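# Load fridge items upright and close its door gently

## Task

Close the refrigerator door completely, with the carton and all three bottles inside it and every bottle upright. The task fails if a glass bottle drops a long way, if the door is slammed while opening or closing it, or if the robot tips over or finishes leaning. Anything that stays in place only because the robot is holding it does not count.

## Robot and tools

ROBOT. A Hello Robot Stretch 3 with one arm: a two-wheeled base (0.33 m long, 0.34 m wide), a lift riding on a mast, and a telescoping arm that points out of the robot's RIGHT side, ending in a wrist and a two-finger gripper. The base cannot move sideways, so to move the gripper forward or back you drive the base. Turns on the spot pivot about the point midway between the drive wheels, 0.05 m behind the front edge. With the arm retracted and the wrist folded, the turning sweep has a 0.28 m radius and the wrist pokes out up to 0.06 m past the right side. An unfolded, level wrist reaches beyond that sweep.

FRAMES. Base frame: origin on the floor between the drive wheels, x forward, y left, z up. hand_pose is reported in it, located where the closed fingertips meet. With all wrist joints at 0, the hand frame's x points up, y points along the arm back toward the mast, and z points to the robot's rear. Fingertips are round pads 0.04 m wide. The odometry frame is the base frame as it was when the scene began.

execute_actions. Argument actions: a list holding one action, or empty (empty just reports state and images). An action is one object with any of:
- base: exactly one key. translate_m is an offset in metres from the base's current position, forward positive, -1 to 1. rotate_rad is an offset in radians from the current heading, left/counter-clockwise positive, -3.2 to 3.2. Offsets are measured from the base position in the most recent state report.
- joints: one object keyed by joint name, each value an absolute target (not an offset). lift_m 0 to 1.1 m (arm height on the mast); arm_m 0 to 0.52 m (extension); wrist_yaw_rad -1.345 to 4.42 (0 aims the gripper along the arm, positive swings it toward the front, 3.0 folds it over the base); wrist_pitch_rad -1.57 to 0.451 (0 level, negative tips fingertips down); wrist_roll_rad -2.911 to 2.911 (0 means fingers side by side, level); gripper_m -0.089 to 0.179 (bigger is wider; the actual tip gap is about 0.007 less when nearly shut, 0.025 less when wide, and zero under 0.007); head_pan_rad -3.953 to 1.73 (0 ahead, positive left, -1.57 along the arm); head_tilt_rad -1.53 to 0.419 (negative looks down). Done tolerances: lift_m and arm_m ±0.004, gripper_m ±0.004, yaw/roll/pan/tilt ±0.02, pitch ±0.05.
- contact_limits: only arm_m, a motor_effort percentage 1 to 100 at which the arm motion halts (contact_stop); it also caps holding force until the next action. Too low stops at once; values above the maximum get cut.
Optional cameras: list of head_camera, nav_camera, wrist_camera or all; omitted/null means all, [] means none. Motions in one action start together but may finish at different times. Unknown keys or out-of-range values reject the call with no motion. A joint you omit may still be driving toward its previous target. Each action lasts at most 15 s. If a result reports a stop, the remaining calls in that same reply are skipped.

wait: seconds, 0 to 10; commands nothing, returns state and images.
zoom_image: camera (head_camera, nav_camera or wrist_camera) and region [x0, y0, x1, y1] in pixels of that camera's latest full image, origin top-left, at most 504 by 504.
finished_scene: scene, the current scene's number. Irreversible; call it only when the door is shut and the items are settled without the robot's help.

RESULTS. base_status/joint_status: done, off_target (resting away from target, maybe still pushing), contact_stop, time_out or torque_fault (old target dropped; holds where it stopped, unless slack or off). on_its_own covers uncommanded parts; its held at value is the target held, not the position. lidar_m: 12 ranges in metres from the base origin, 30 degree sectors counter-clockwise starting straight ahead (4th left, 7th behind, 10th right), in a plane 0.17 m up, range 0.15 to 12, blind to glass, clear plastic and the robot; - means nothing seen; the mast and a low lift hide some sectors. wrist_depth_mm and head_depth_mm: 7x7 grids of median depth from the top left (wrist 45 to 1000, head 280 to 4000, head image sideways). base_odometry is from wheel turns (slip counts as motion); heading -3.142 to 3.142, left positive. turned_by_wheels and turned_by_imu give turning since the last result. base_tilt in degrees, forward and right positive, with a fixed bias up to about 4. motor_effort is percent of maximum, positive toward higher joint values, bracket = peak in the last action; readings carry bias and noise. Positive wheel effort pushes forward.

STOPS AND SAFETY. Arm and lift halt and go slack when pushing firmly; a slack lift may sink under load or be pushed up by closing fingers on a surface. Base, wrist and head have no contact stop and keep pushing. Long hard pushing switches a wrist servo off for 10 s (torque_fault), which also hurts. Pushing on something rigid with the gripper above roughly 0.45 m can tip the robot before contact_stop; higher contact limits and repeat pushes make this worse. Driving while gripping or pushing a fixed thing, or snagging furniture (especially reversing), can tip it: reverse the last move in small steps, free the gripper, and lower lift_m to about 0.2 if still leaning. Avoid slamming the door, dropping bottles, and hard hits.

GRIPPER. Command gripper_m below the object width to grasp (lower squeezes harder; a stall guard eases off, so heavy or slick items may slip; send a new value to re-squeeze). Release with at least 0.02 above the touch value. Readings do not confirm a grasp.

WRIST FOLDING. Fold (wrist_yaw_rad 3.0) or unfold only with lift_m 0.32 to 0.95, wrist_pitch_rad -0.4, wrist_roll_rad near 0; once folded, lift_m may go down to 0.25. With wrist_yaw_rad under -0.4, keep wrist_pitch_rad at -0.5 or lower.

SPEED. Base runs up to 0.30 m/s and 1.9 rad/s only when stowed (lift_m < 0.30, arm_m < 0.03, wrist_yaw_rad > 2.54), else 0.10 m/s and 0.63 rad/s. The simulation continues while a reply is being written; the robot holds its last command and loose objects may get nudged occasionally. Cameras: head_camera and nav_camera move with head pan/tilt; wrist_camera is on the gripper.

Each tool is called after "Request:" as name(argument=value, ...), one argument or row to a line, values as JSON.

## Session

Request:
execute_actions(
  actions=[],
)

Scene clock: 0.00 s.
base_odometry: x=+0.000 y=+0.000 heading=+0.000 (m, m, rad; odometry frame)
turned_by_wheels: +0.000 (rad since the last result)
turned_by_imu: +0.000 (rad since the last result)
base_tilt: forward=+1.7 right=-2.0 (deg)
lidar_m: 1.76 1.57 1.54 1.66 2.42 3.08 2.88 1.59 1.58 2.18 1.68 1.19
head_depth_mm: 1595 1601 1583 1580 1581 932 1623 / 1708 1714 1675 1697 1672 1020 1721 / 1783 1837 1819 1834 1784 1117 1852 / 1858 1955 1949 1953 1915 1243 2008 / 1842 2103 2107 2130 2057 2082 2121 / 1832 2174 2169 2103 1990 1710 1906 / 1804 1926 1881 1891 1826 1813 1827
base_status: not commanded
joint_positions: lift_m=+0.327 arm_m=-0.002 wrist_yaw_rad=+3.017 wrist_pitch_rad=-0.441 wrist_roll_rad=+0.012 gripper_m=+0.037 head_pan_rad=+0.016 head_tilt_rad=-0.016
joint_status: not commanded
motor_effort: left_wheel=+0 right_wheel=+0 lift_m=+20 arm_m=+0 wrist_yaw_rad=+0 wrist_pitch_rad=+7 wrist_roll_rad=+0 gripper_m=+0 head_pan_rad=+0 head_tilt_rad=+2 (%)
hand_pose: x=+0.0063 y=+0.0767 z=+0.3347 quat_wxyz=(+0.198, +0.702, +0.111, +0.675) (m; base frame)
wrist_depth_mm: - - - - - - - / - - - - - - - / 908 939 959 939 948 947 - / 733 741 761 740 759 750 764 / 608 614 - 608 639 636 616 / 515 516 - 538 514 522 528 / 458 - - - 454 453 443
pictures: head_camera (sideways: a quarter turn clockwise sets it upright), nav_camera (sideways: a quarter turn counterclockwise sets it upright), wrist_camera
Images, in order (width x height): head_camera 896x504, nav_camera 672x504, wrist_camera 644x364.

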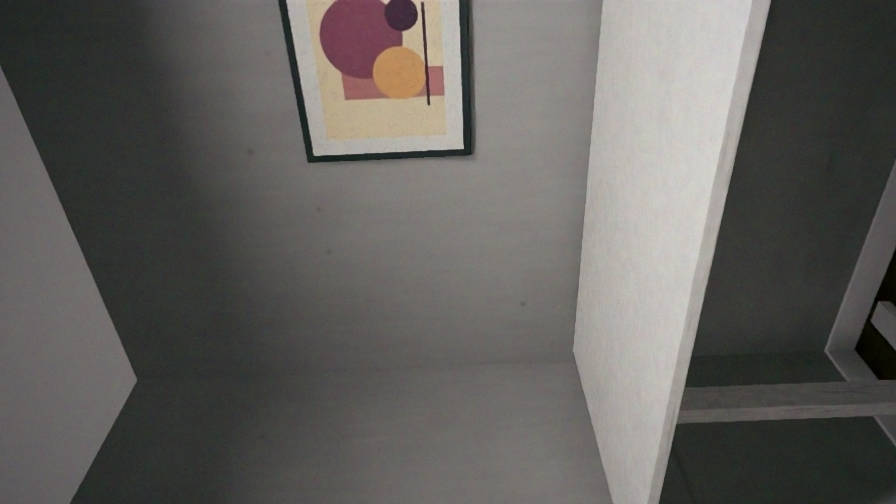

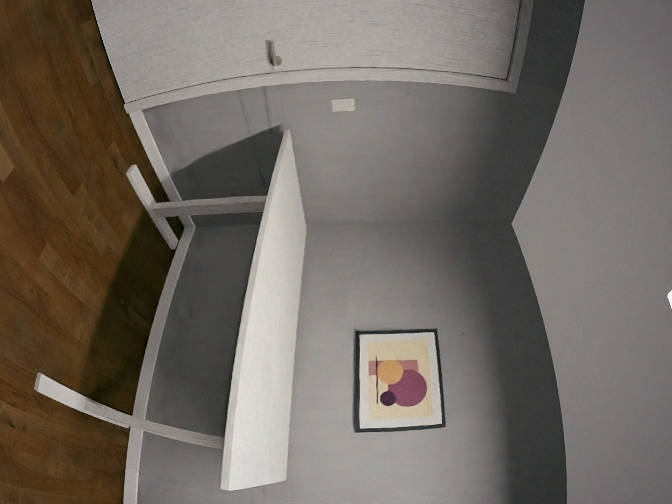

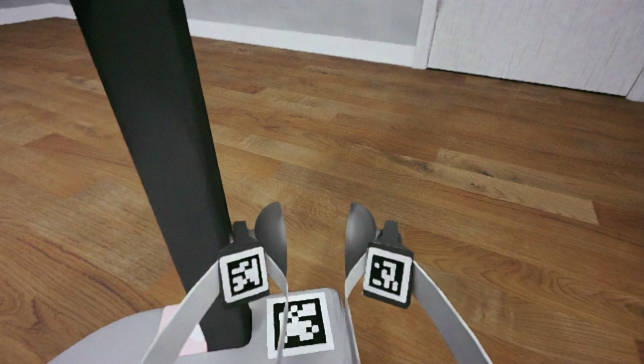

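Request:
execute_actions(
  actions=[
    {"joints":{"head_pan_rad":-2.2,"head_tilt_rad":-0.5}},
  ],
  cameras=["nav_camera","head_camera"],
)

Request:
execute_actions(
  actions=[
    {"joints":{"head_pan_rad":-3.9}},
  ],
  cameras=["nav_camera","head_camera"],
)

Scene clock: 6.57 s.
base_odometry: x=+0.000 y=+0.000 heading=+0.000 (m, m, rad; odometry frame)
turned_by_wheels: +0.000 (rad since the last result)
turned_by_imu: +0.000 (rad since the last result)
base_tilt: forward=+1.7 right=-1.9 (deg)
lidar_m: 1.76 1.57 1.54 1.66 2.43 3.07 2.88 1.59 1.58 2.17 1.69 1.19
head_depth_mm: 1339 1464 1581 1751 1904 1608 1327 / 1335 1449 1599 1746 1904 1619 1328 / 1335 1455 1579 1735 1926 1637 1328 / 1844 1980 2171 2384 2033 1623 1350 / 1870 2037 2195 2442 2125 1636 1336 / 1871 2018 2216 2400 2101 1645 1336 / 1861 2004 2193 2384 2134 1638 1356
base_status: not commanded
joint_positions: lift_m=+0.327 arm_m=-0.002 wrist_yaw_rad=+3.017 wrist_pitch_rad=-0.441 wrist_roll_rad=+0.012 gripper_m=+0.037 head_pan_rad=-2.193 head_tilt_rad=-0.494
joint_status: all done
motor_effort: left_wheel=+0(0) right_wheel=+0(0) lift_m=+20(20) arm_m=+0(0) wrist_yaw_rad=+0(0) wrist_pitch_rad=+7(7) wrist_roll_rad=+0(0) gripper_m=+1(0) head_pan_rad=-3(32) head_tilt_rad=-3(22) (%)
hand_pose: x=+0.0063 y=+0.0767 z=+0.3347 quat_wxyz=(+0.198, +0.702, +0.111, +0.675) (m; base frame)
wrist_depth_mm: - - - - - - - / - - - - - - - / 948 945 920 986 948 974 - / 747 744 740 744 746 785 759 / 606 618 - 603 633 617 618 / 516 521 - 542 528 525 526 / 457 - - - 454 457 466
pictures: head_camera (sideways: a quarter turn clockwise sets it upright), nav_camera (sideways: a quarter turn counterclockwise sets it upright)
Images, in order (width x height): head_camera 896x504, nav_camera 672x504.

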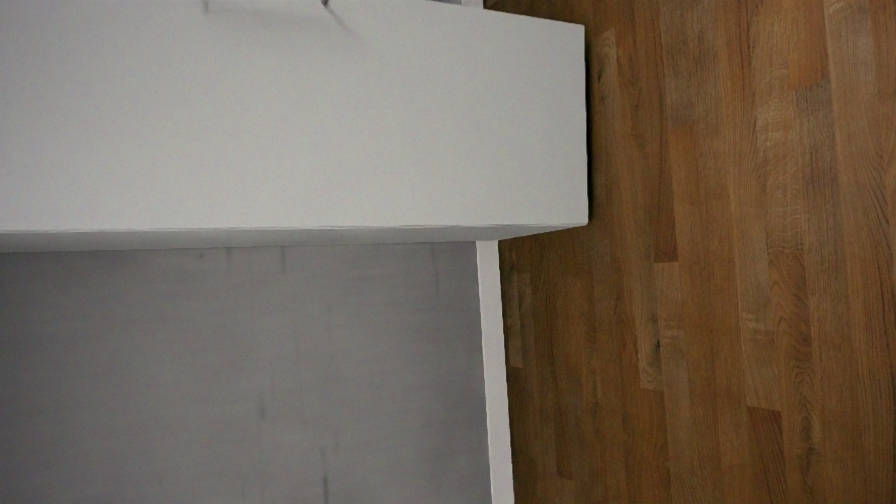

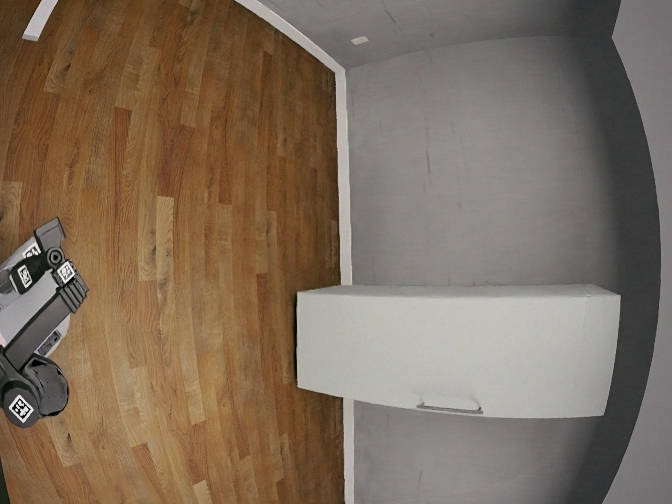

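Scene clock: 7.97 s.
base_odometry: x=+0.000 y=+0.000 heading=+0.000 (m, m, rad; odometry frame)
turned_by_wheels: +0.000 (rad since the last result)
turned_by_imu: +0.000 (rad since the last result)
base_tilt: forward=+1.8 right=-1.9 (deg)
lidar_m: 1.75 1.57 1.54 1.66 2.43 3.07 2.89 1.59 1.58 2.17 1.68 1.19
head_depth_mm: - - - - - - - / - - - - - - - / 2774 3037 3321 3054 2102 1622 1336 / 2701 2986 3244 2963 2112 1612 1340 / 2688 2936 3211 2959 2138 1634 1342 / 2655 2876 3100 2981 2122 1635 1341 / 2603 2788 3017 2993 2114 1657 1365
base_status: not commanded
joint_positions: lift_m=+0.327 arm_m=-0.002 wrist_yaw_rad=+3.017 wrist_pitch_rad=-0.441 wrist_roll_rad=+0.012 gripper_m=+0.037 head_pan_rad=-3.893 head_tilt_rad=-0.494
joint_status: all done
motor_effort: left_wheel=+0(0) right_wheel=+1(0) lift_m=+20(20) arm_m=+0(0) wrist_yaw_rad=-1(1) wrist_pitch_rad=+7(7) wrist_roll_rad=+0(0) gripper_m=-1(1) head_pan_rad=-3(34) head_tilt_rad=-3(2) (%)
hand_pose: x=+0.0063 y=+0.0767 z=+0.3347 quat_wxyz=(+0.198, +0.702, +0.111, +0.675) (m; base frame)
wrist_depth_mm: - - - - - - - / - - - - - - - / 928 961 967 931 978 976 - / 750 736 747 766 750 752 754 / 599 620 - 609 630 612 620 / 514 519 - 539 528 525 523 / 451 - - - 454 454 455
pictures: head_camera (sideways: a quarter turn clockwise sets it upright), nav_camera (sideways: a quarter turn counterclockwise sets it upright)
Images, in order (width x height): head_camera 896x504, nav_camera 672x504.

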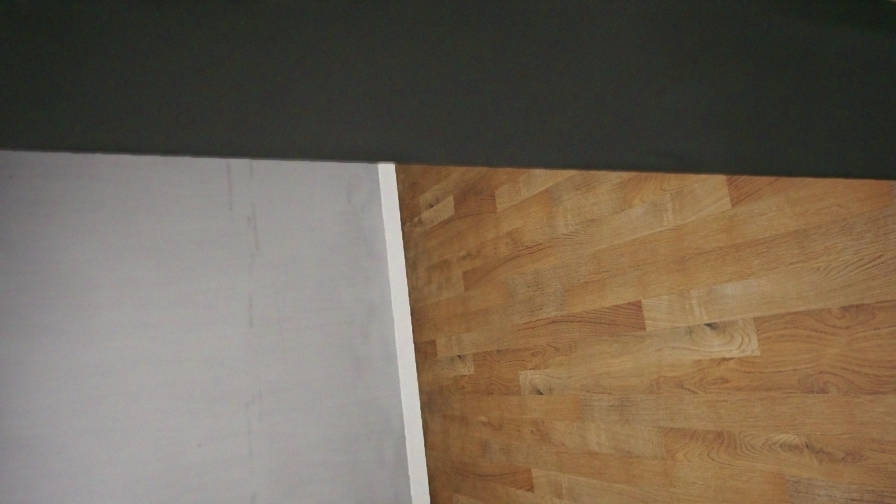

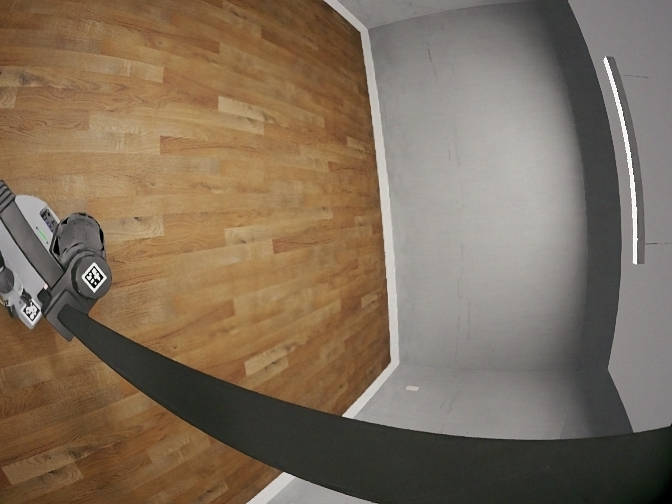

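Request:
execute_actions(
  actions=[
    {"joints":{"head_pan_rad":-1.1,"head_tilt_rad":-0.4}},
  ],
  cameras=["nav_camera","head_camera"],
)

Request:
execute_actions(
  actions=[
    {"joints":{"head_pan_rad":-2.75,"head_tilt_rad":-0.4}},
  ],
  cameras=["nav_camera","head_camera"],
)

Scene clock: 16.77 s.
base_odometry: x=+0.000 y=+0.000 heading=+0.000 (m, m, rad; odometry frame)
turned_by_wheels: +0.000 (rad since the last result)
turned_by_imu: +0.000 (rad since the last result)
base_tilt: forward=+1.7 right=-2.0 (deg)
lidar_m: 1.76 1.57 1.54 1.66 2.43 3.08 2.89 1.59 1.58 2.18 1.68 1.19
head_depth_mm: 2041 2230 2427 2678 2334 1760 1408 / 1918 2064 2224 2411 2364 1762 1403 / 1787 1905 2070 2198 2285 1766 1415 / 1678 1801 1914 2078 2154 1760 1429 / 1591 1667 1796 1921 2053 1774 1419 / 1497 1575 1673 1790 1888 1803 1435 / 1413 1490 1587 1684 1797 1813 1437
base_status: not commanded
joint_positions: lift_m=+0.327 arm_m=-0.002 wrist_yaw_rad=+3.017 wrist_pitch_rad=-0.441 wrist_roll_rad=+0.012 gripper_m=+0.037 head_pan_rad=-1.107 head_tilt_rad=-0.409
joint_status: all done
motor_effort: left_wheel=+0(0) right_wheel=+0(0) lift_m=+20(20) arm_m=+0(0) wrist_yaw_rad=+0(0) wrist_pitch_rad=+7(7) wrist_roll_rad=+0(0) gripper_m=+0(0) head_pan_rad=+2(33) head_tilt_rad=+4(12) (%)
hand_pose: x=+0.0063 y=+0.0767 z=+0.3347 quat_wxyz=(+0.198, +0.702, +0.111, +0.675) (m; base frame)
wrist_depth_mm: - - - - - - - / - - - - - - - / 935 954 961 967 976 961 - / 733 731 740 737 754 756 767 / 608 616 - 614 635 625 616 / 511 523 - 538 519 515 531 / 444 - - - 459 457 456
pictures: head_camera (sideways: a quarter turn clockwise sets it upright), nav_camera (sideways: a quarter turn counterclockwise sets it upright)
Images, in order (width x height): head_camera 896x504, nav_camera 672x504.

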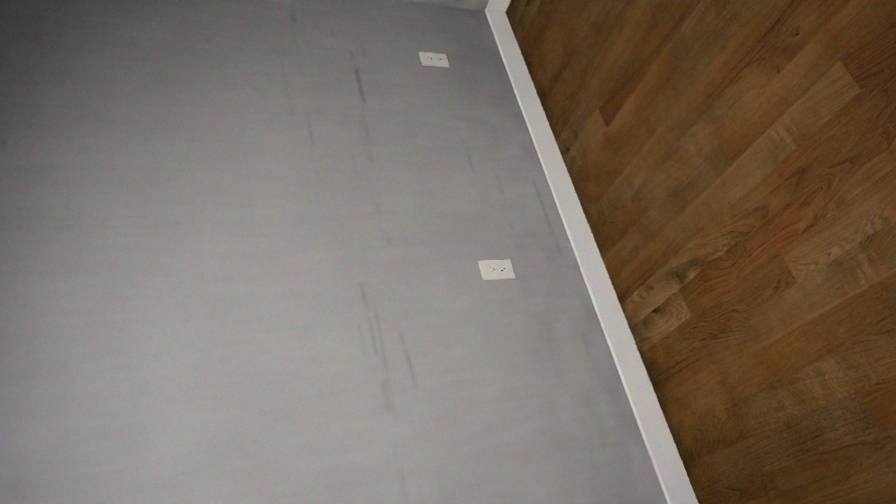

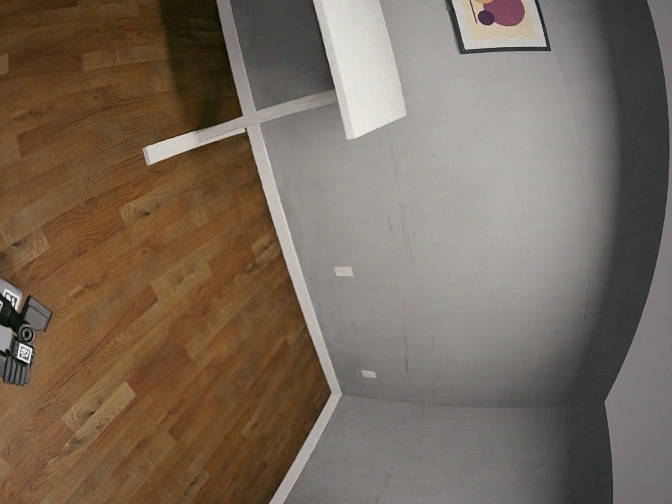

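Scene clock: 18.13 s.
base_odometry: x=+0.000 y=+0.000 heading=+0.000 (m, m, rad; odometry frame)
turned_by_wheels: +0.000 (rad since the last result)
turned_by_imu: +0.000 (rad since the last result)
base_tilt: forward=+1.9 right=-2.0 (deg)
lidar_m: 1.76 1.57 1.54 1.66 2.43 3.08 2.89 1.59 1.58 2.17 1.68 1.19
head_depth_mm: 3002 3265 3525 3528 2346 1754 1411 / 2747 2925 3231 3323 2371 1771 1415 / 2545 2697 2952 3122 2367 1770 1417 / 2351 2551 2692 2911 2357 1784 1413 / 2209 2361 2487 2651 2172 1794 1421 / 1427 1510 1596 1719 1821 1793 1435 / 1355 1432 1513 1598 1716 1764 1440
base_status: not commanded
joint_positions: lift_m=+0.327 arm_m=-0.002 wrist_yaw_rad=+3.017 wrist_pitch_rad=-0.441 wrist_roll_rad=+0.012 gripper_m=+0.037 head_pan_rad=-2.743 head_tilt_rad=-0.409
joint_status: all done
motor_effort: left_wheel=+0(0) right_wheel=+0(0) lift_m=+20(20) arm_m=+0(0) wrist_yaw_rad=+0(1) wrist_pitch_rad=+7(7) wrist_roll_rad=+0(0) gripper_m=+0(1) head_pan_rad=-3(32) head_tilt_rad=+3(4) (%)
hand_pose: x=+0.0063 y=+0.0767 z=+0.3347 quat_wxyz=(+0.198, +0.702, +0.111, +0.675) (m; base frame)
wrist_depth_mm: - - - - - - - / - - - - - - - / 934 947 968 993 971 951 - / 746 733 737 758 758 780 770 / 599 622 - 620 641 635 617 / 527 517 - 535 525 525 523 / 442 - - - 452 450 463
pictures: head_camera (sideways: a quarter turn clockwise sets it upright), nav_camera (sideways: a quarter turn counterclockwise sets it upright)
Images, in order (width x height): head_camera 896x504, nav_camera 672x504.

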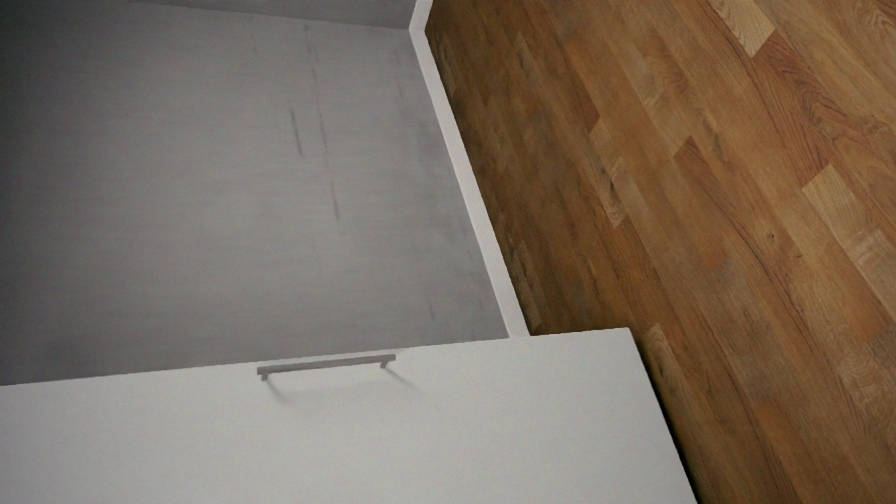

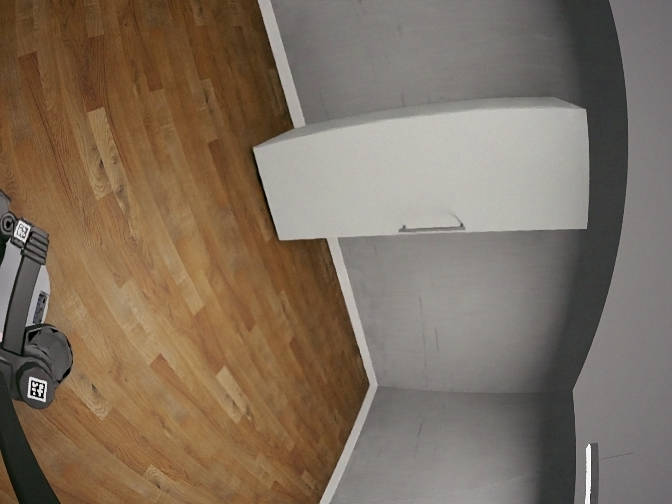

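Request:
execute_actions(
  actions=[
    {"base":{"translate_m":-1},"joints":{"lift_m":0.28}},
  ],
  cameras=[],
)

Request:
execute_actions(
  actions=[
    {"base":{"translate_m":-0.9},"joints":{"head_pan_rad":-1.3,"head_tilt_rad":-0.5}},
  ],
  cameras=["nav_camera","head_camera"],
)

Scene clock: 32.37 s.
base_odometry: x=-1.000 y=+0.000 heading=+0.000 (m, m, rad; odometry frame)
turned_by_wheels: +0.000 (rad since the last result)
turned_by_imu: +0.002 (rad since the last result)
base_tilt: forward=+1.6 right=-2.0 (deg)
lidar_m: 2.63 2.16 2.12 2.26 2.32 2.28 2.13 1.66 0.96 1.04 2.51 2.10
head_depth_mm: 2199 2382 2594 2778 2351 1750 1423 / 2000 2169 2388 2605 2344 1754 1408 / 1873 1978 2128 2321 2357 1794 1415 / 1719 1851 1967 2119 2221 1773 1423 / 1621 1726 1818 1937 2069 1776 1436 / 1515 1612 1691 1809 1949 1802 1437 / 1426 1506 1595 1695 1782 1811 1440
base_status: done
joint_positions: lift_m=+0.280 arm_m=-0.002 wrist_yaw_rad=+3.017 wrist_pitch_rad=-0.442 wrist_roll_rad=+0.012 gripper_m=+0.037 head_pan_rad=-2.743 head_tilt_rad=-0.408
joint_status: all done
motor_effort: left_wheel=+0(7) right_wheel=+1(7) lift_m=+15(17) arm_m=+0(0) wrist_yaw_rad=+0(1) wrist_pitch_rad=+8(8) wrist_roll_rad=+0(0) gripper_m=+0(0) head_pan_rad=-3(3) head_tilt_rad=+2(3) (%)
hand_pose: x=+0.0062 y=+0.0767 z=+0.2878 quat_wxyz=(+0.198, +0.702, +0.111, +0.675) (m; base frame)
wrist_depth_mm: - - - - - - - / - - - - - - - / 845 820 847 851 854 884 897 / 658 657 668 692 677 675 686 / 546 541 - 552 558 554 556 / 457 483 - - 463 471 472 / - - - - 410 414 413
pictures: none
No camera images: the call's "cameras" was empty. Leave "cameras" out to get every camera's image.

Scene clock: 37.13 s.
base_odometry: x=-1.900 y=+0.000 heading=+0.000 (m, m, rad; odometry frame)
turned_by_wheels: +0.000 (rad since the last result)
turned_by_imu: +0.002 (rad since the last result)
base_tilt: forward=+1.7 right=-1.9 (deg)
lidar_m: 2.97 2.69 2.64 2.02 1.58 1.55 1.46 1.13 1.11 1.04 0.92 3.18
head_depth_mm: 1063 1125 1203 1302 1415 1504 1334 / 1101 1187 1292 1422 1551 1603 1328 / 994 1086 1188 1305 1464 1572 1321 / 903 972 1065 1157 1282 1413 1342 / 828 887 964 1049 1150 1273 1323 / 777 832 894 990 1146 1424 1348 / 770 871 1011 1263 1590 1655 1349
base_status: done
joint_positions: lift_m=+0.280 arm_m=-0.002 wrist_yaw_rad=+3.017 wrist_pitch_rad=-0.442 wrist_roll_rad=+0.012 gripper_m=+0.037 head_pan_rad=-1.307 head_tilt_rad=-0.494
joint_status: all done
motor_effort: left_wheel=+0(8) right_wheel=+1(3) lift_m=+14(14) arm_m=+0(0) wrist_yaw_rad=+0(0) wrist_pitch_rad=+8(8) wrist_roll_rad=+0(0) gripper_m=+0(0) head_pan_rad=+3(32) head_tilt_rad=-1(10) (%)
hand_pose: x=+0.0062 y=+0.0767 z=+0.2878 quat_wxyz=(+0.199, +0.702, +0.111, +0.675) (m; base frame)
wrist_depth_mm: - - - - - - - / - - - - - - - / 844 852 865 881 854 855 890 / 655 660 669 677 681 670 678 / 541 544 - 558 570 561 556 / 468 475 - - 468 473 470 / - - - - 405 409 413
pictures: head_camera (sideways: a quarter turn clockwise sets it upright), nav_camera (sideways: a quarter turn counterclockwise sets it upright)
Images, in order (width x height): head_camera 896x504, nav_camera 672x504.

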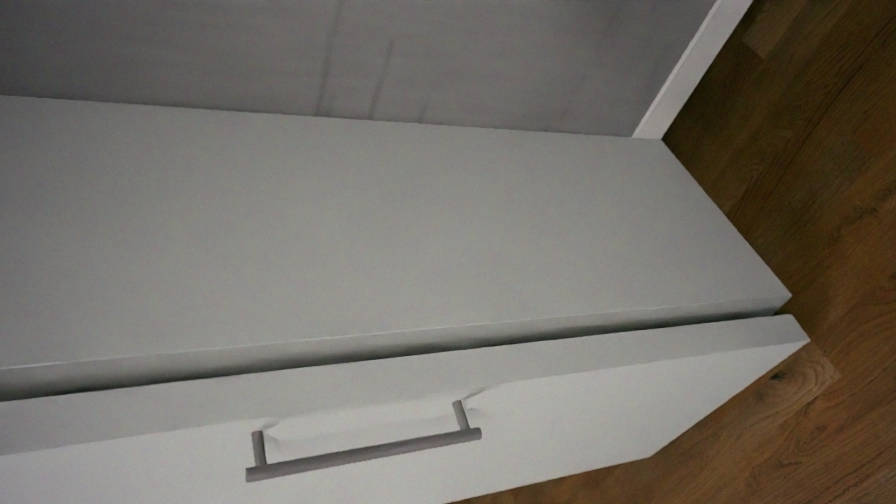

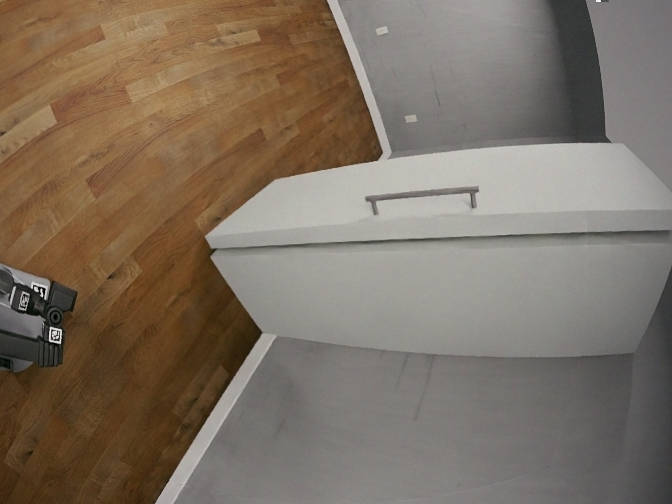

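Request:
execute_actions(
  actions=[
    {"base":{"rotate_rad":-0.325}},
  ],
  cameras=[],
)

Request:
execute_actions(
  actions=[
    {"base":{"translate_m":1.0}},
  ],
  cameras=[],
)

Request:
execute_actions(
  actions=[
    {"base":{"rotate_rad":-0.6},"joints":{"head_pan_rad":-1.57,"head_tilt_rad":-0.6,"lift_m":0.9}},
  ],
)

Scene clock: 63.13 s.
base_odometry: x=-1.900 y=+0.000 heading=-0.325 (m, m, rad; odometry frame)
turned_by_wheels: -0.325 (rad since the last result)
turned_by_imu: -0.317 (rad since the last result)
base_tilt: forward=+1.7 right=-2.0 (deg)
lidar_m: 2.98 2.98 2.63 2.65 1.77 1.55 1.55 1.27 1.11 1.11 0.92 0.95
head_depth_mm: 920 992 1067 1159 1271 1401 1336 / 961 1037 1122 1227 1355 1470 1330 / 1011 1092 1197 1309 1444 1555 1330 / 1062 1158 1261 1403 1551 1624 1344 / 1123 1212 1307 1425 1571 1601 1335 / 1038 1089 1156 1229 1303 1390 1331 / 918 960 1009 1060 1116 1197 1273
base_status: done
joint_positions: lift_m=+0.280 arm_m=-0.002 wrist_yaw_rad=+3.017 wrist_pitch_rad=-0.442 wrist_roll_rad=+0.012 gripper_m=+0.037 head_pan_rad=-1.307 head_tilt_rad=-0.494
joint_status: not commanded
motor_effort: left_wheel=+1(8) right_wheel=+0(4) lift_m=+15(15) arm_m=+0(0) wrist_yaw_rad=+1(1) wrist_pitch_rad=+8(8) wrist_roll_rad=+0(0) gripper_m=+0(1) head_pan_rad=+2(2) head_tilt_rad=-3(2) (%)
hand_pose: x=+0.0062 y=+0.0767 z=+0.2878 quat_wxyz=(+0.199, +0.702, +0.111, +0.675) (m; base frame)
wrist_depth_mm: - - - - - - - / - - - - - - - / 858 832 850 846 866 895 884 / 647 652 680 659 674 681 688 / 543 544 - 547 563 552 552 / 461 475 - - 478 469 480 / - - - - 406 403 414
pictures: none
No camera images: the call's "cameras" was empty. Leave "cameras" out to get every camera's image.

Scene clock: 68.23 s.
base_odometry: x=-0.952 y=-0.319 heading=-0.325 (m, m, rad; odometry frame)
turned_by_wheels: +0.000 (rad since the last result)
turned_by_imu: -0.003 (rad since the last result)
base_tilt: forward=+1.8 right=-2.0 (deg)
lidar_m: 1.99 2.66 2.36 2.36 2.78 2.50 2.51 1.60 0.74 0.74 1.64 2.25
head_depth_mm: 611 653 705 761 833 917 1025 / 643 692 747 815 898 997 1123 / 680 733 800 882 967 1093 1238 / 724 797 866 959 1879 1531 1305 / 1417 1553 1715 1889 2037 1634 1353 / 1504 1651 1842 2084 2138 1642 1346 / 1585 1753 1960 2223 2145 1635 1346
base_status: done
joint_positions: lift_m=+0.280 arm_m=-0.002 wrist_yaw_rad=+3.017 wrist_pitch_rad=-0.442 wrist_roll_rad=+0.012 gripper_m=+0.037 head_pan_rad=-1.307 head_tilt_rad=-0.494
joint_status: not commanded
motor_effort: left_wheel=+1(9) right_wheel=-1(3) lift_m=+15(15) arm_m=+0(0) wrist_yaw_rad=+0(0) wrist_pitch_rad=+8(8) wrist_roll_rad=+0(0) gripper_m=-1(0) head_pan_rad=+3(3) head_tilt_rad=-2(3) (%)
hand_pose: x=+0.0062 y=+0.0766 z=+0.2878 quat_wxyz=(+0.199, +0.702, +0.111, +0.675) (m; base frame)
wrist_depth_mm: - - - - - - - / - - - - - - - / 838 866 854 855 870 845 888 / 662 670 664 669 693 676 678 / 540 548 - 551 563 567 560 / 463 474 - - 478 477 468 / - - - - 410 410 412
pictures: none
No camera images: the call's "cameras" was empty. Leave "cameras" out to get every camera's image.

Scene clock: 74.70 s.
base_odometry: x=-0.952 y=-0.319 heading=-0.925 (m, m, rad; odometry frame)
turned_by_wheels: -0.600 (rad since the last result)
turned_by_imu: -0.586 (rad since the last result)
base_tilt: forward=+1.8 right=-2.1 (deg)
lidar_m: 2.25 1.99 2.54 2.35 2.35 2.66 2.51 2.50 1.67 0.74 0.74 0.87
head_depth_mm: 1412 1565 1775 2024 1846 1582 - / 1362 1499 1679 1940 1843 1591 - / 1305 1433 1597 1814 1859 1522 - / 1248 1382 1538 1736 1863 1495 - / 1215 1312 1447 1583 976 1090 - / 597 640 702 791 902 1034 1186 / 578 628 695 772 867 994 1151
base_status: done
joint_positions: lift_m=+0.900 arm_m=-0.002 wrist_yaw_rad=+3.017 wrist_pitch_rad=-0.442 wrist_roll_rad=+0.012 gripper_m=+0.037 head_pan_rad=-1.563 head_tilt_rad=-0.593
joint_status: all done
motor_effort: left_wheel=+1(7) right_wheel=-1(7) lift_m=+26(26) arm_m=+0(0) wrist_yaw_rad=+0(1) wrist_pitch_rad=+8(8) wrist_roll_rad=+0(0) gripper_m=+0(1) head_pan_rad=-3(20) head_tilt_rad=-2(10) (%)
hand_pose: x=+0.0062 y=+0.0766 z=+0.9070 quat_wxyz=(+0.199, +0.702, +0.111, +0.675) (m; base frame)
wrist_depth_mm: - - - - - - - / - - - - - - - / - - - - - - - / - - - - - - - / - - - - - - - / - - - - - - - / - - - - - - -
pictures: head_camera (sideways: a quarter turn clockwise sets it upright), nav_camera (sideways: a quarter turn counterclockwise sets it upright), wrist_camera
Images, in order (width x height): head_camera 896x504, nav_camera 672x504, wrist_camera 644x364.

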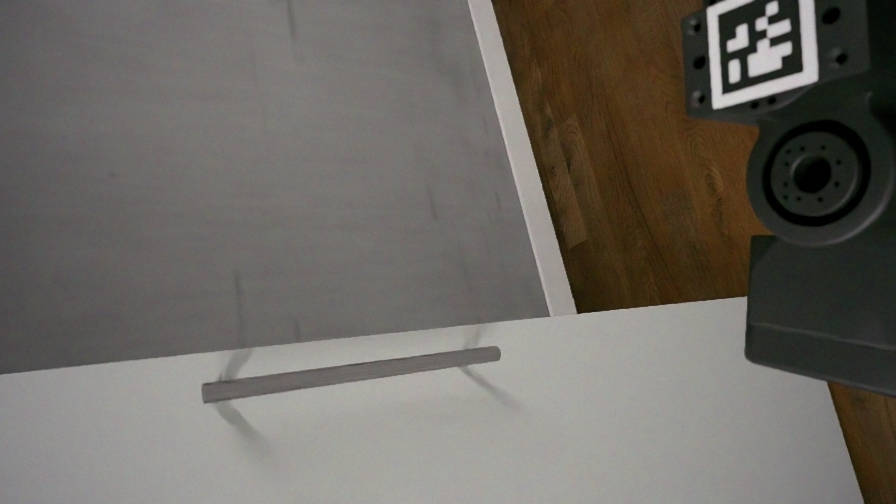

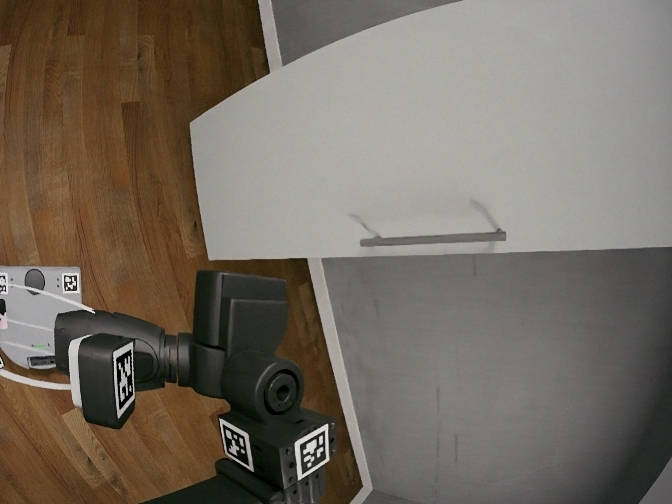

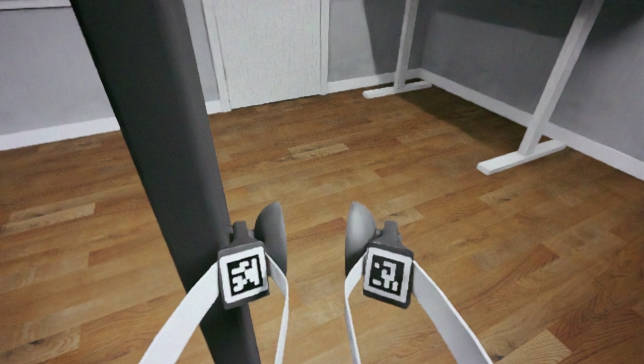

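Request:
execute_actions(
  actions=[
    {"joints":{"wrist_yaw_rad":0,"gripper_m":0.12}},
  ],
  cameras=[],
)

Request:
execute_actions(
  actions=[
    {"joints":{"wrist_pitch_rad":0}},
  ],
)

Scene clock: 82.10 s.
base_odometry: x=-0.952 y=-0.319 heading=-0.925 (m, m, rad; odometry frame)
turned_by_wheels: +0.000 (rad since the last result)
turned_by_imu: +0.000 (rad since the last result)
base_tilt: forward=+1.7 right=-2.1 (deg)
lidar_m: 2.25 1.99 2.54 2.35 2.36 2.66 2.50 2.50 1.66 0.74 0.74 0.87
head_depth_mm: 1414 1565 1774 2019 1833 1579 - / 1358 1499 1672 1914 1843 1542 - / 1310 1441 1605 1843 1867 - - / 1259 1376 1536 1717 1845 - - / 1212 1319 1442 1576 979 1133 1228 / 596 639 698 792 910 1032 1187 / 579 629 694 769 866 993 1152
base_status: not commanded
joint_positions: lift_m=+0.900 arm_m=-0.002 wrist_yaw_rad=+0.003 wrist_pitch_rad=-0.442 wrist_roll_rad=+0.012 gripper_m=+0.120 head_pan_rad=-1.563 head_tilt_rad=-0.593
joint_status: all done
motor_effort: left_wheel=+1(1) right_wheel=+0(1) lift_m=+26(26) arm_m=+0(0) wrist_yaw_rad=-3(4) wrist_pitch_rad=+8(8) wrist_roll_rad=+0(0) gripper_m=+1(82) head_pan_rad=-3(3) head_tilt_rad=-2(3) (%)
hand_pose: x=-0.0208 y=-0.3643 z=+0.9070 quat_wxyz=(+0.686, +0.155, -0.693, -0.155) (m; base frame)
wrist_depth_mm: 387 411 436 - - - - / 417 439 475 - - - - / 456 491 537 - - - - / 499 532 575 - - - - / 546 584 660 - - - - / 600 - 719 - - - - / 664 758 858 - - - -
pictures: none
No camera images: the call's "cameras" was empty. Leave "cameras" out to get every camera's image.

Scene clock: 83.13 s.
base_odometry: x=-0.952 y=-0.319 heading=-0.925 (m, m, rad; odometry frame)
turned_by_wheels: +0.000 (rad since the last result)
turned_by_imu: +0.000 (rad since the last result)
base_tilt: forward=+1.8 right=-2.0 (deg)
lidar_m: 2.25 1.99 2.53 2.35 2.36 2.66 2.51 2.50 1.67 0.74 0.74 0.87
head_depth_mm: 1398 1576 1762 2030 1845 1578 - / 1354 1510 1679 1923 1799 1580 - / 1296 1437 1597 1804 1919 - - / 1258 1380 1533 1726 1874 - 1229 / 1206 1321 1454 1580 997 1101 1224 / 594 642 699 794 898 1038 1196 / 579 629 694 773 865 989 1151
base_status: not commanded
joint_positions: lift_m=+0.900 arm_m=-0.002 wrist_yaw_rad=+0.003 wrist_pitch_rad=-0.022 wrist_roll_rad=+0.012 gripper_m=+0.120 head_pan_rad=-1.563 head_tilt_rad=-0.593
joint_status: all done
motor_effort: left_wheel=+1(2) right_wheel=-1(1) lift_m=+26(26) arm_m=+0(0) wrist_yaw_rad=-3(3) wrist_pitch_rad=+11(11) wrist_roll_rad=+0(0) gripper_m=+0(1) head_pan_rad=-3(3) head_tilt_rad=-2(3) (%)
hand_pose: x=-0.0206 y=-0.3986 z=+1.0085 quat_wxyz=(+0.703, +0.009, -0.711, -0.007) (m; base frame)
wrist_depth_mm: 391 416 447 - - - - / 405 426 457 - - - - / 414 443 474 - - - - / 429 456 500 - - - - / 436 465 499 - - - - / 455 - 525 - - - - / 468 497 543 - - - -
pictures: head_camera (sideways: a quarter turn clockwise sets it upright), nav_camera (sideways: a quarter turn counterclockwise sets it upright), wrist_camera
Images, in order (width x height): head_camera 896x504, nav_camera 672x504, wrist_camera 644x364.

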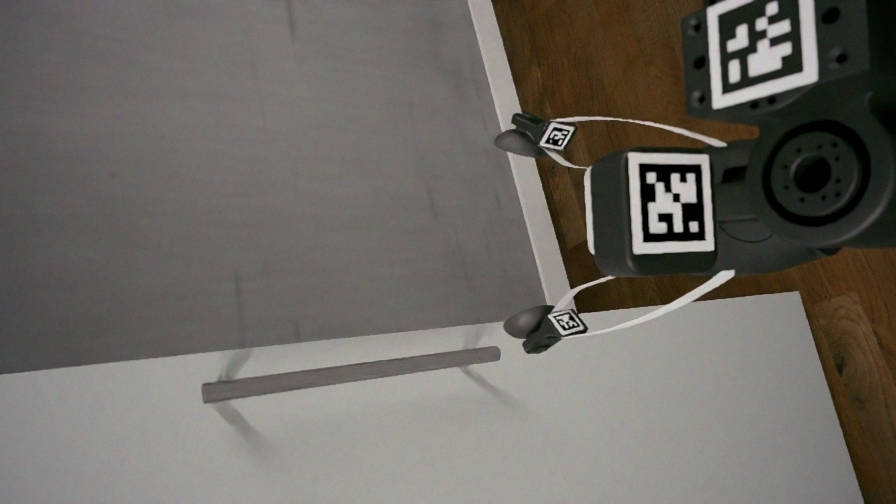

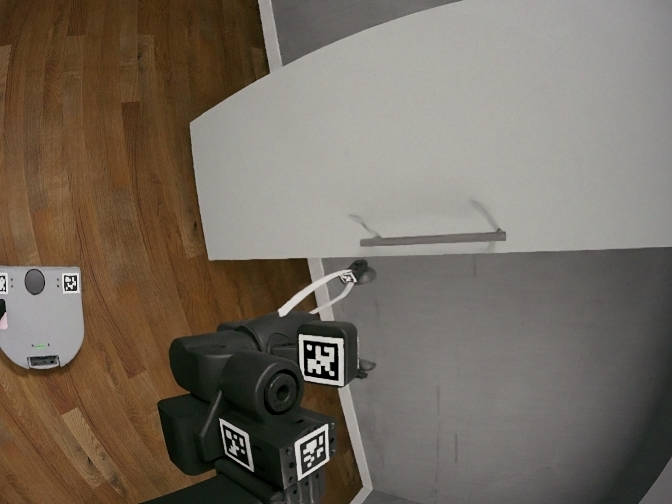

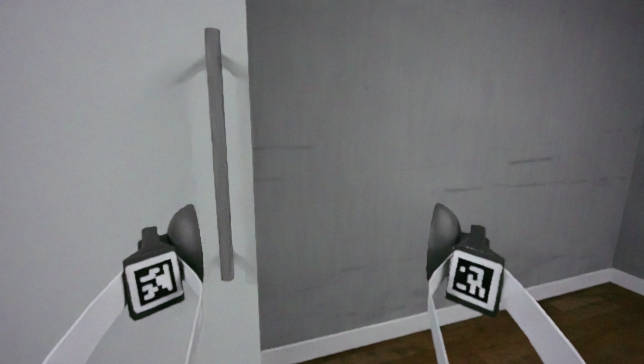

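Request:
execute_actions(
  actions=[
    {"base":{"rotate_rad":0.23}},
  ],
  cameras=[],
)

Request:
execute_actions(
  actions=[
    {"joints":{"arm_m":0.12}},
  ],
  cameras=["wrist_camera","head_camera"],
)

Scene clock: 90.43 s.
base_odometry: x=-0.952 y=-0.319 heading=-0.695 (m, m, rad; odometry frame)
turned_by_wheels: +0.230 (rad since the last result)
turned_by_imu: +0.225 (rad since the last result)
base_tilt: forward=+1.8 right=-2.0 (deg)
lidar_m: 2.25 1.99 2.49 2.35 2.40 2.66 2.50 2.16 1.49 0.74 0.76 1.84
head_depth_mm: 1238 1371 1523 1703 1849 1562 - / 1218 1332 1502 1691 1803 1590 - / 1170 1284 1425 1631 1819 - - / 600 655 723 817 931 - 1228 / 599 657 730 823 955 1097 1229 / 596 653 727 816 936 1085 1233 / 592 652 722 815 920 1076 1220
base_status: done
joint_positions: lift_m=+0.900 arm_m=-0.002 wrist_yaw_rad=+0.002 wrist_pitch_rad=-0.022 wrist_roll_rad=+0.012 gripper_m=+0.120 head_pan_rad=-1.563 head_tilt_rad=-0.593
joint_status: not commanded
motor_effort: left_wheel=-2(5) right_wheel=+1(5) lift_m=+26(26) arm_m=+0(0) wrist_yaw_rad=-2(3) wrist_pitch_rad=+11(11) wrist_roll_rad=+0(0) gripper_m=-1(1) head_pan_rad=-3(3) head_tilt_rad=-3(2) (%)
hand_pose: x=-0.0208 y=-0.3987 z=+1.0087 quat_wxyz=(+0.703, +0.009, -0.711, -0.007) (m; base frame)
wrist_depth_mm: 437 441 448 444 - - - / 452 455 458 466 - - - / 468 467 473 480 - - - / 483 489 493 495 - - - / 501 499 507 516 - - - / 513 - 525 535 - - - / 540 540 551 562 - - -
pictures: none
No camera images: the call's "cameras" was empty. Leave "cameras" out to get every camera's image.

Scene clock: 92.60 s.
base_odometry: x=-0.952 y=-0.319 heading=-0.695 (m, m, rad; odometry frame)
turned_by_wheels: +0.000 (rad since the last result)
turned_by_imu: +0.000 (rad since the last result)
base_tilt: forward=+1.9 right=-2.0 (deg)
lidar_m: 2.25 1.99 2.49 2.35 2.40 2.66 2.49 2.16 1.49 0.74 0.76 1.84
head_depth_mm: 1238 1363 1528 1702 - - 1244 / 1217 1338 1508 1658 - - 1245 / 1167 1284 1420 1593 - 1389 1249 / 601 654 725 801 - 1130 1228 / 600 657 732 815 939 1095 1229 / 595 655 728 819 929 1088 1228 / 593 648 722 809 924 1076 1224
base_status: not commanded
joint_positions: lift_m=+0.900 arm_m=+0.120 wrist_yaw_rad=+0.002 wrist_pitch_rad=-0.021 wrist_roll_rad=+0.012 gripper_m=+0.120 head_pan_rad=-1.563 head_tilt_rad=-0.593
joint_status: all done
motor_effort: left_wheel=-2(2) right_wheel=+1(1) lift_m=+26(26) arm_m=+3(6) wrist_yaw_rad=-2(2) wrist_pitch_rad=+11(11) wrist_roll_rad=+0(0) gripper_m=+0(2) head_pan_rad=-3(3) head_tilt_rad=-2(3) (%)
hand_pose: x=-0.0209 y=-0.5203 z=+1.0088 quat_wxyz=(+0.703, +0.008, -0.711, -0.007) (m; base frame)
wrist_depth_mm: 328 334 336 343 944 - - / 342 344 348 350 - - - / 356 357 358 359 - - - / 365 365 372 375 - - - / 375 379 378 386 - - - / 395 - 398 399 - - - / 411 411 417 423 - - -
pictures: head_camera (sideways: a quarter turn clockwise sets it upright), wrist_camera
Images, in order (width x height): head_camera 896x504, wrist_camera 644x364.

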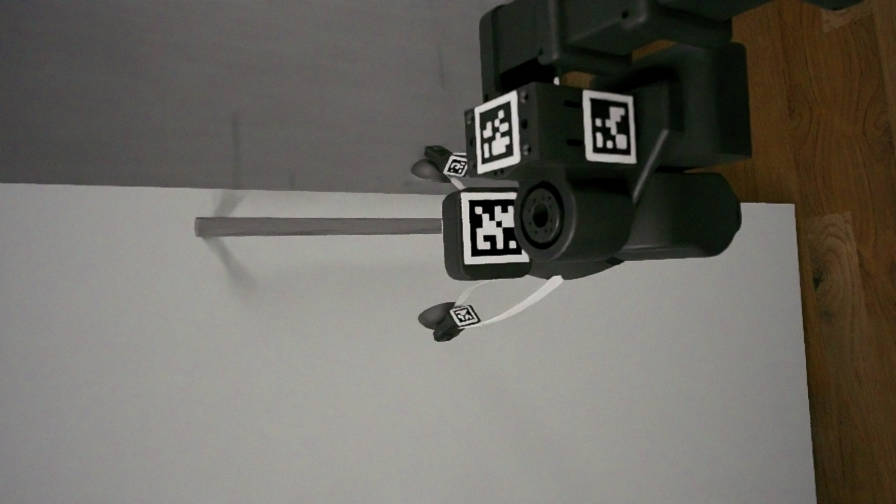

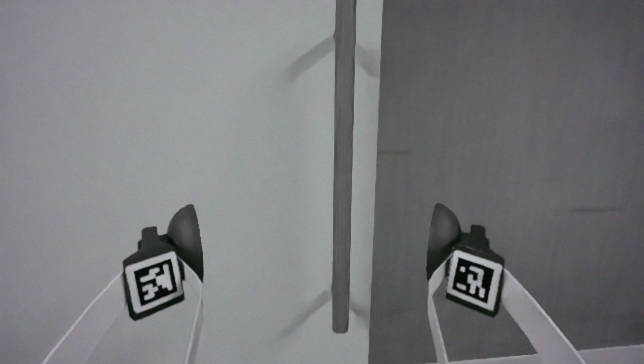

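Request:
execute_actions(
  actions=[
    {"joints":{"arm_m":0.23},"contact_limits":{"arm_m":15}},
  ],
  cameras=["wrist_camera","nav_camera"],
)

Scene clock: 100.20 s.
base_odometry: x=-0.952 y=-0.319 heading=-0.695 (m, m, rad; odometry frame)
turned_by_wheels: +0.000 (rad since the last result)
turned_by_imu: +0.000 (rad since the last result)
base_tilt: forward=+1.7 right=-2.0 (deg)
lidar_m: 2.25 1.98 2.49 2.35 2.41 2.66 2.50 2.17 1.49 0.74 0.76 1.84
head_depth_mm: 1239 1370 1523 1665 - 1442 1231 / 1218 1344 1489 - 1748 1483 1245 / 1170 1289 1406 - 1743 1449 1259 / 603 653 724 - 973 1107 1237 / 598 656 728 827 943 1087 1234 / 594 653 725 814 934 1083 1231 / 593 648 723 811 920 1073 1217
base_status: not commanded
joint_positions: lift_m=+0.900 arm_m=+0.230 wrist_yaw_rad=+0.002 wrist_pitch_rad=-0.021 wrist_roll_rad=+0.012 gripper_m=+0.120 head_pan_rad=-1.563 head_tilt_rad=-0.593
joint_status: all done
motor_effort: left_wheel=-2(1) right_wheel=+2(2) lift_m=+26(26) arm_m=+3(3) wrist_yaw_rad=-1(1) wrist_pitch_rad=+11(11) wrist_roll_rad=+0(0) gripper_m=+0(2) head_pan_rad=-4(3) head_tilt_rad=-3(3) (%)
contact_limits: arm_m 15 (drawing in: default 20, maximum 33; extending or still: default 28, maximum 45)
hand_pose: x=-0.0209 y=-0.6303 z=+1.0089 quat_wxyz=(+0.703, +0.008, -0.711, -0.007) (m; base frame)
wrist_depth_mm: 234 234 238 237 877 881 898 / 243 244 245 246 888 909 954 / 250 251 254 254 918 960 - / 258 259 264 265 940 - - / 267 270 271 273 - - - / 277 - 285 284 - - - / 288 296 293 295 - - -
pictures: nav_camera (sideways: a quarter turn counterclockwise sets it upright), wrist_camera
Images, in order (width x height): nav_camera 672x504, wrist_camera 644x364.

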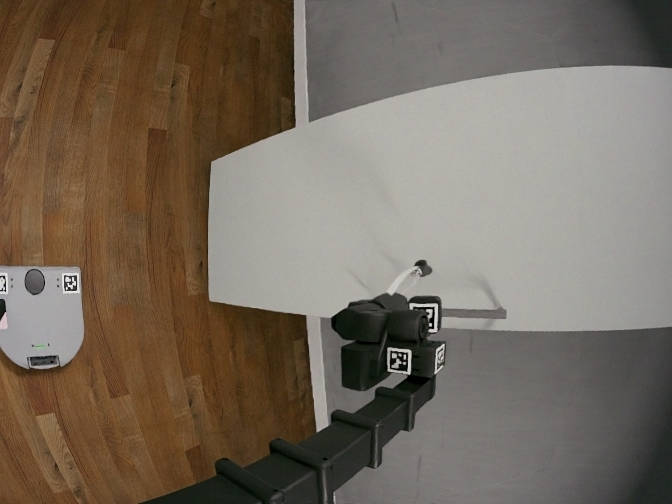

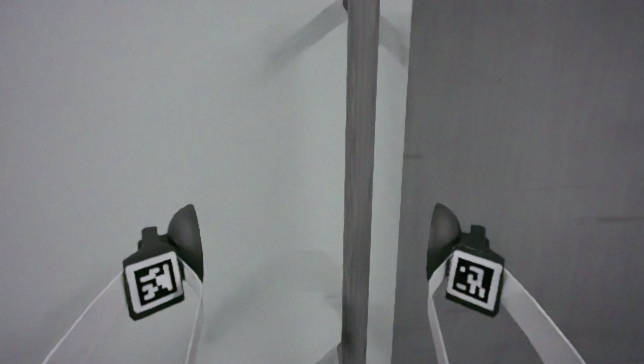

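Request:
execute_actions(
  actions=[
    {"base":{"translate_m":-0.035},"joints":{"arm_m":0.28},"contact_limits":{"arm_m":12}},
  ],
  cameras=["wrist_camera","head_camera"],
)

Scene clock: 104.97 s.
base_odometry: x=-0.979 y=-0.297 heading=-0.695 (m, m, rad; odometry frame)
turned_by_wheels: +0.000 (rad since the last result)
turned_by_imu: +0.000 (rad since the last result)
base_tilt: forward=+1.8 right=-2.1 (deg)
lidar_m: 2.28 2.02 2.48 2.35 2.40 2.62 2.46 2.17 1.49 0.74 0.76 1.84
head_depth_mm: 1242 1355 1517 1709 - 1437 1244 / 1228 1344 1474 - 1790 1488 1253 / 1200 1319 1446 - 1803 1507 1254 / 601 654 702 - 962 1112 1228 / 596 658 724 821 938 1101 1235 / 594 651 726 819 935 1091 1220 / 590 650 721 809 922 1078 1209
base_status: done
joint_positions: lift_m=+0.900 arm_m=+0.280 wrist_yaw_rad=+0.002 wrist_pitch_rad=-0.021 wrist_roll_rad=+0.012 gripper_m=+0.120 head_pan_rad=-1.563 head_tilt_rad=-0.593
joint_status: all done
motor_effort: left_wheel=-1(5) right_wheel=+1(3) lift_m=+27(26) arm_m=+3(2) wrist_yaw_rad=-1(2) wrist_pitch_rad=+11(11) wrist_roll_rad=+0(0) gripper_m=+0(0) head_pan_rad=-3(3) head_tilt_rad=-3(3) (%)
contact_limits: arm_m 12 (drawing in: default 20, maximum 33; extending or still: default 28, maximum 45)
hand_pose: x=-0.0209 y=-0.6803 z=+1.0089 quat_wxyz=(+0.703, +0.008, -0.711, -0.007) (m; base frame)
wrist_depth_mm: 189 190 193 143 819 849 864 / 196 196 198 198 840 876 914 / 202 204 206 205 880 909 942 / 211 210 213 211 930 951 - / 217 217 220 222 952 - - / 225 - 232 228 - - - / 232 236 238 236 - - -
pictures: head_camera (sideways: a quarter turn clockwise sets it upright), wrist_camera
Images, in order (width x height): head_camera 896x504, wrist_camera 644x364.

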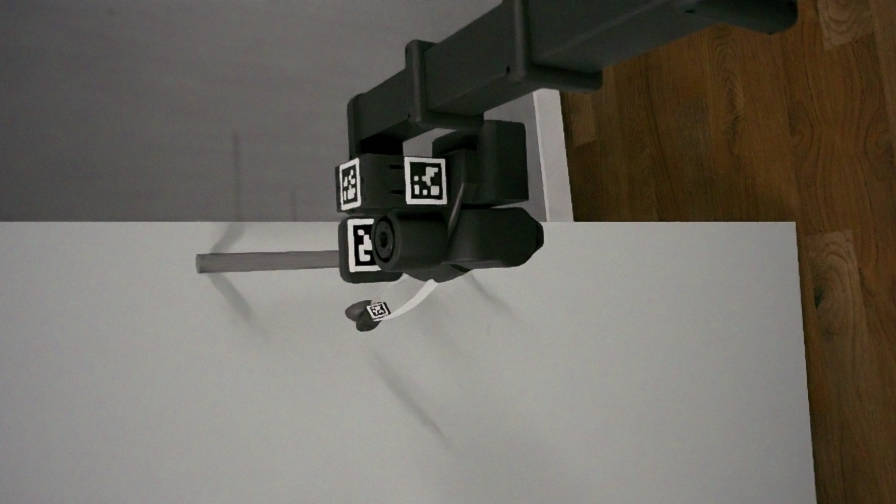

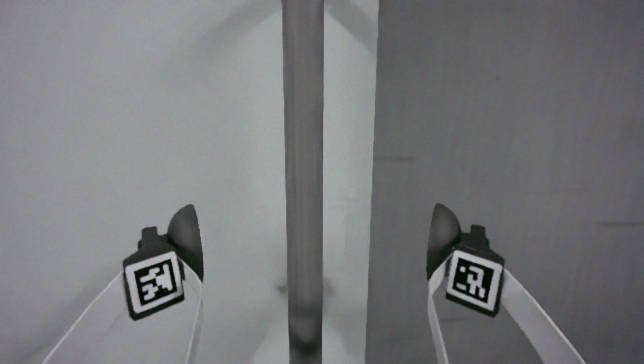

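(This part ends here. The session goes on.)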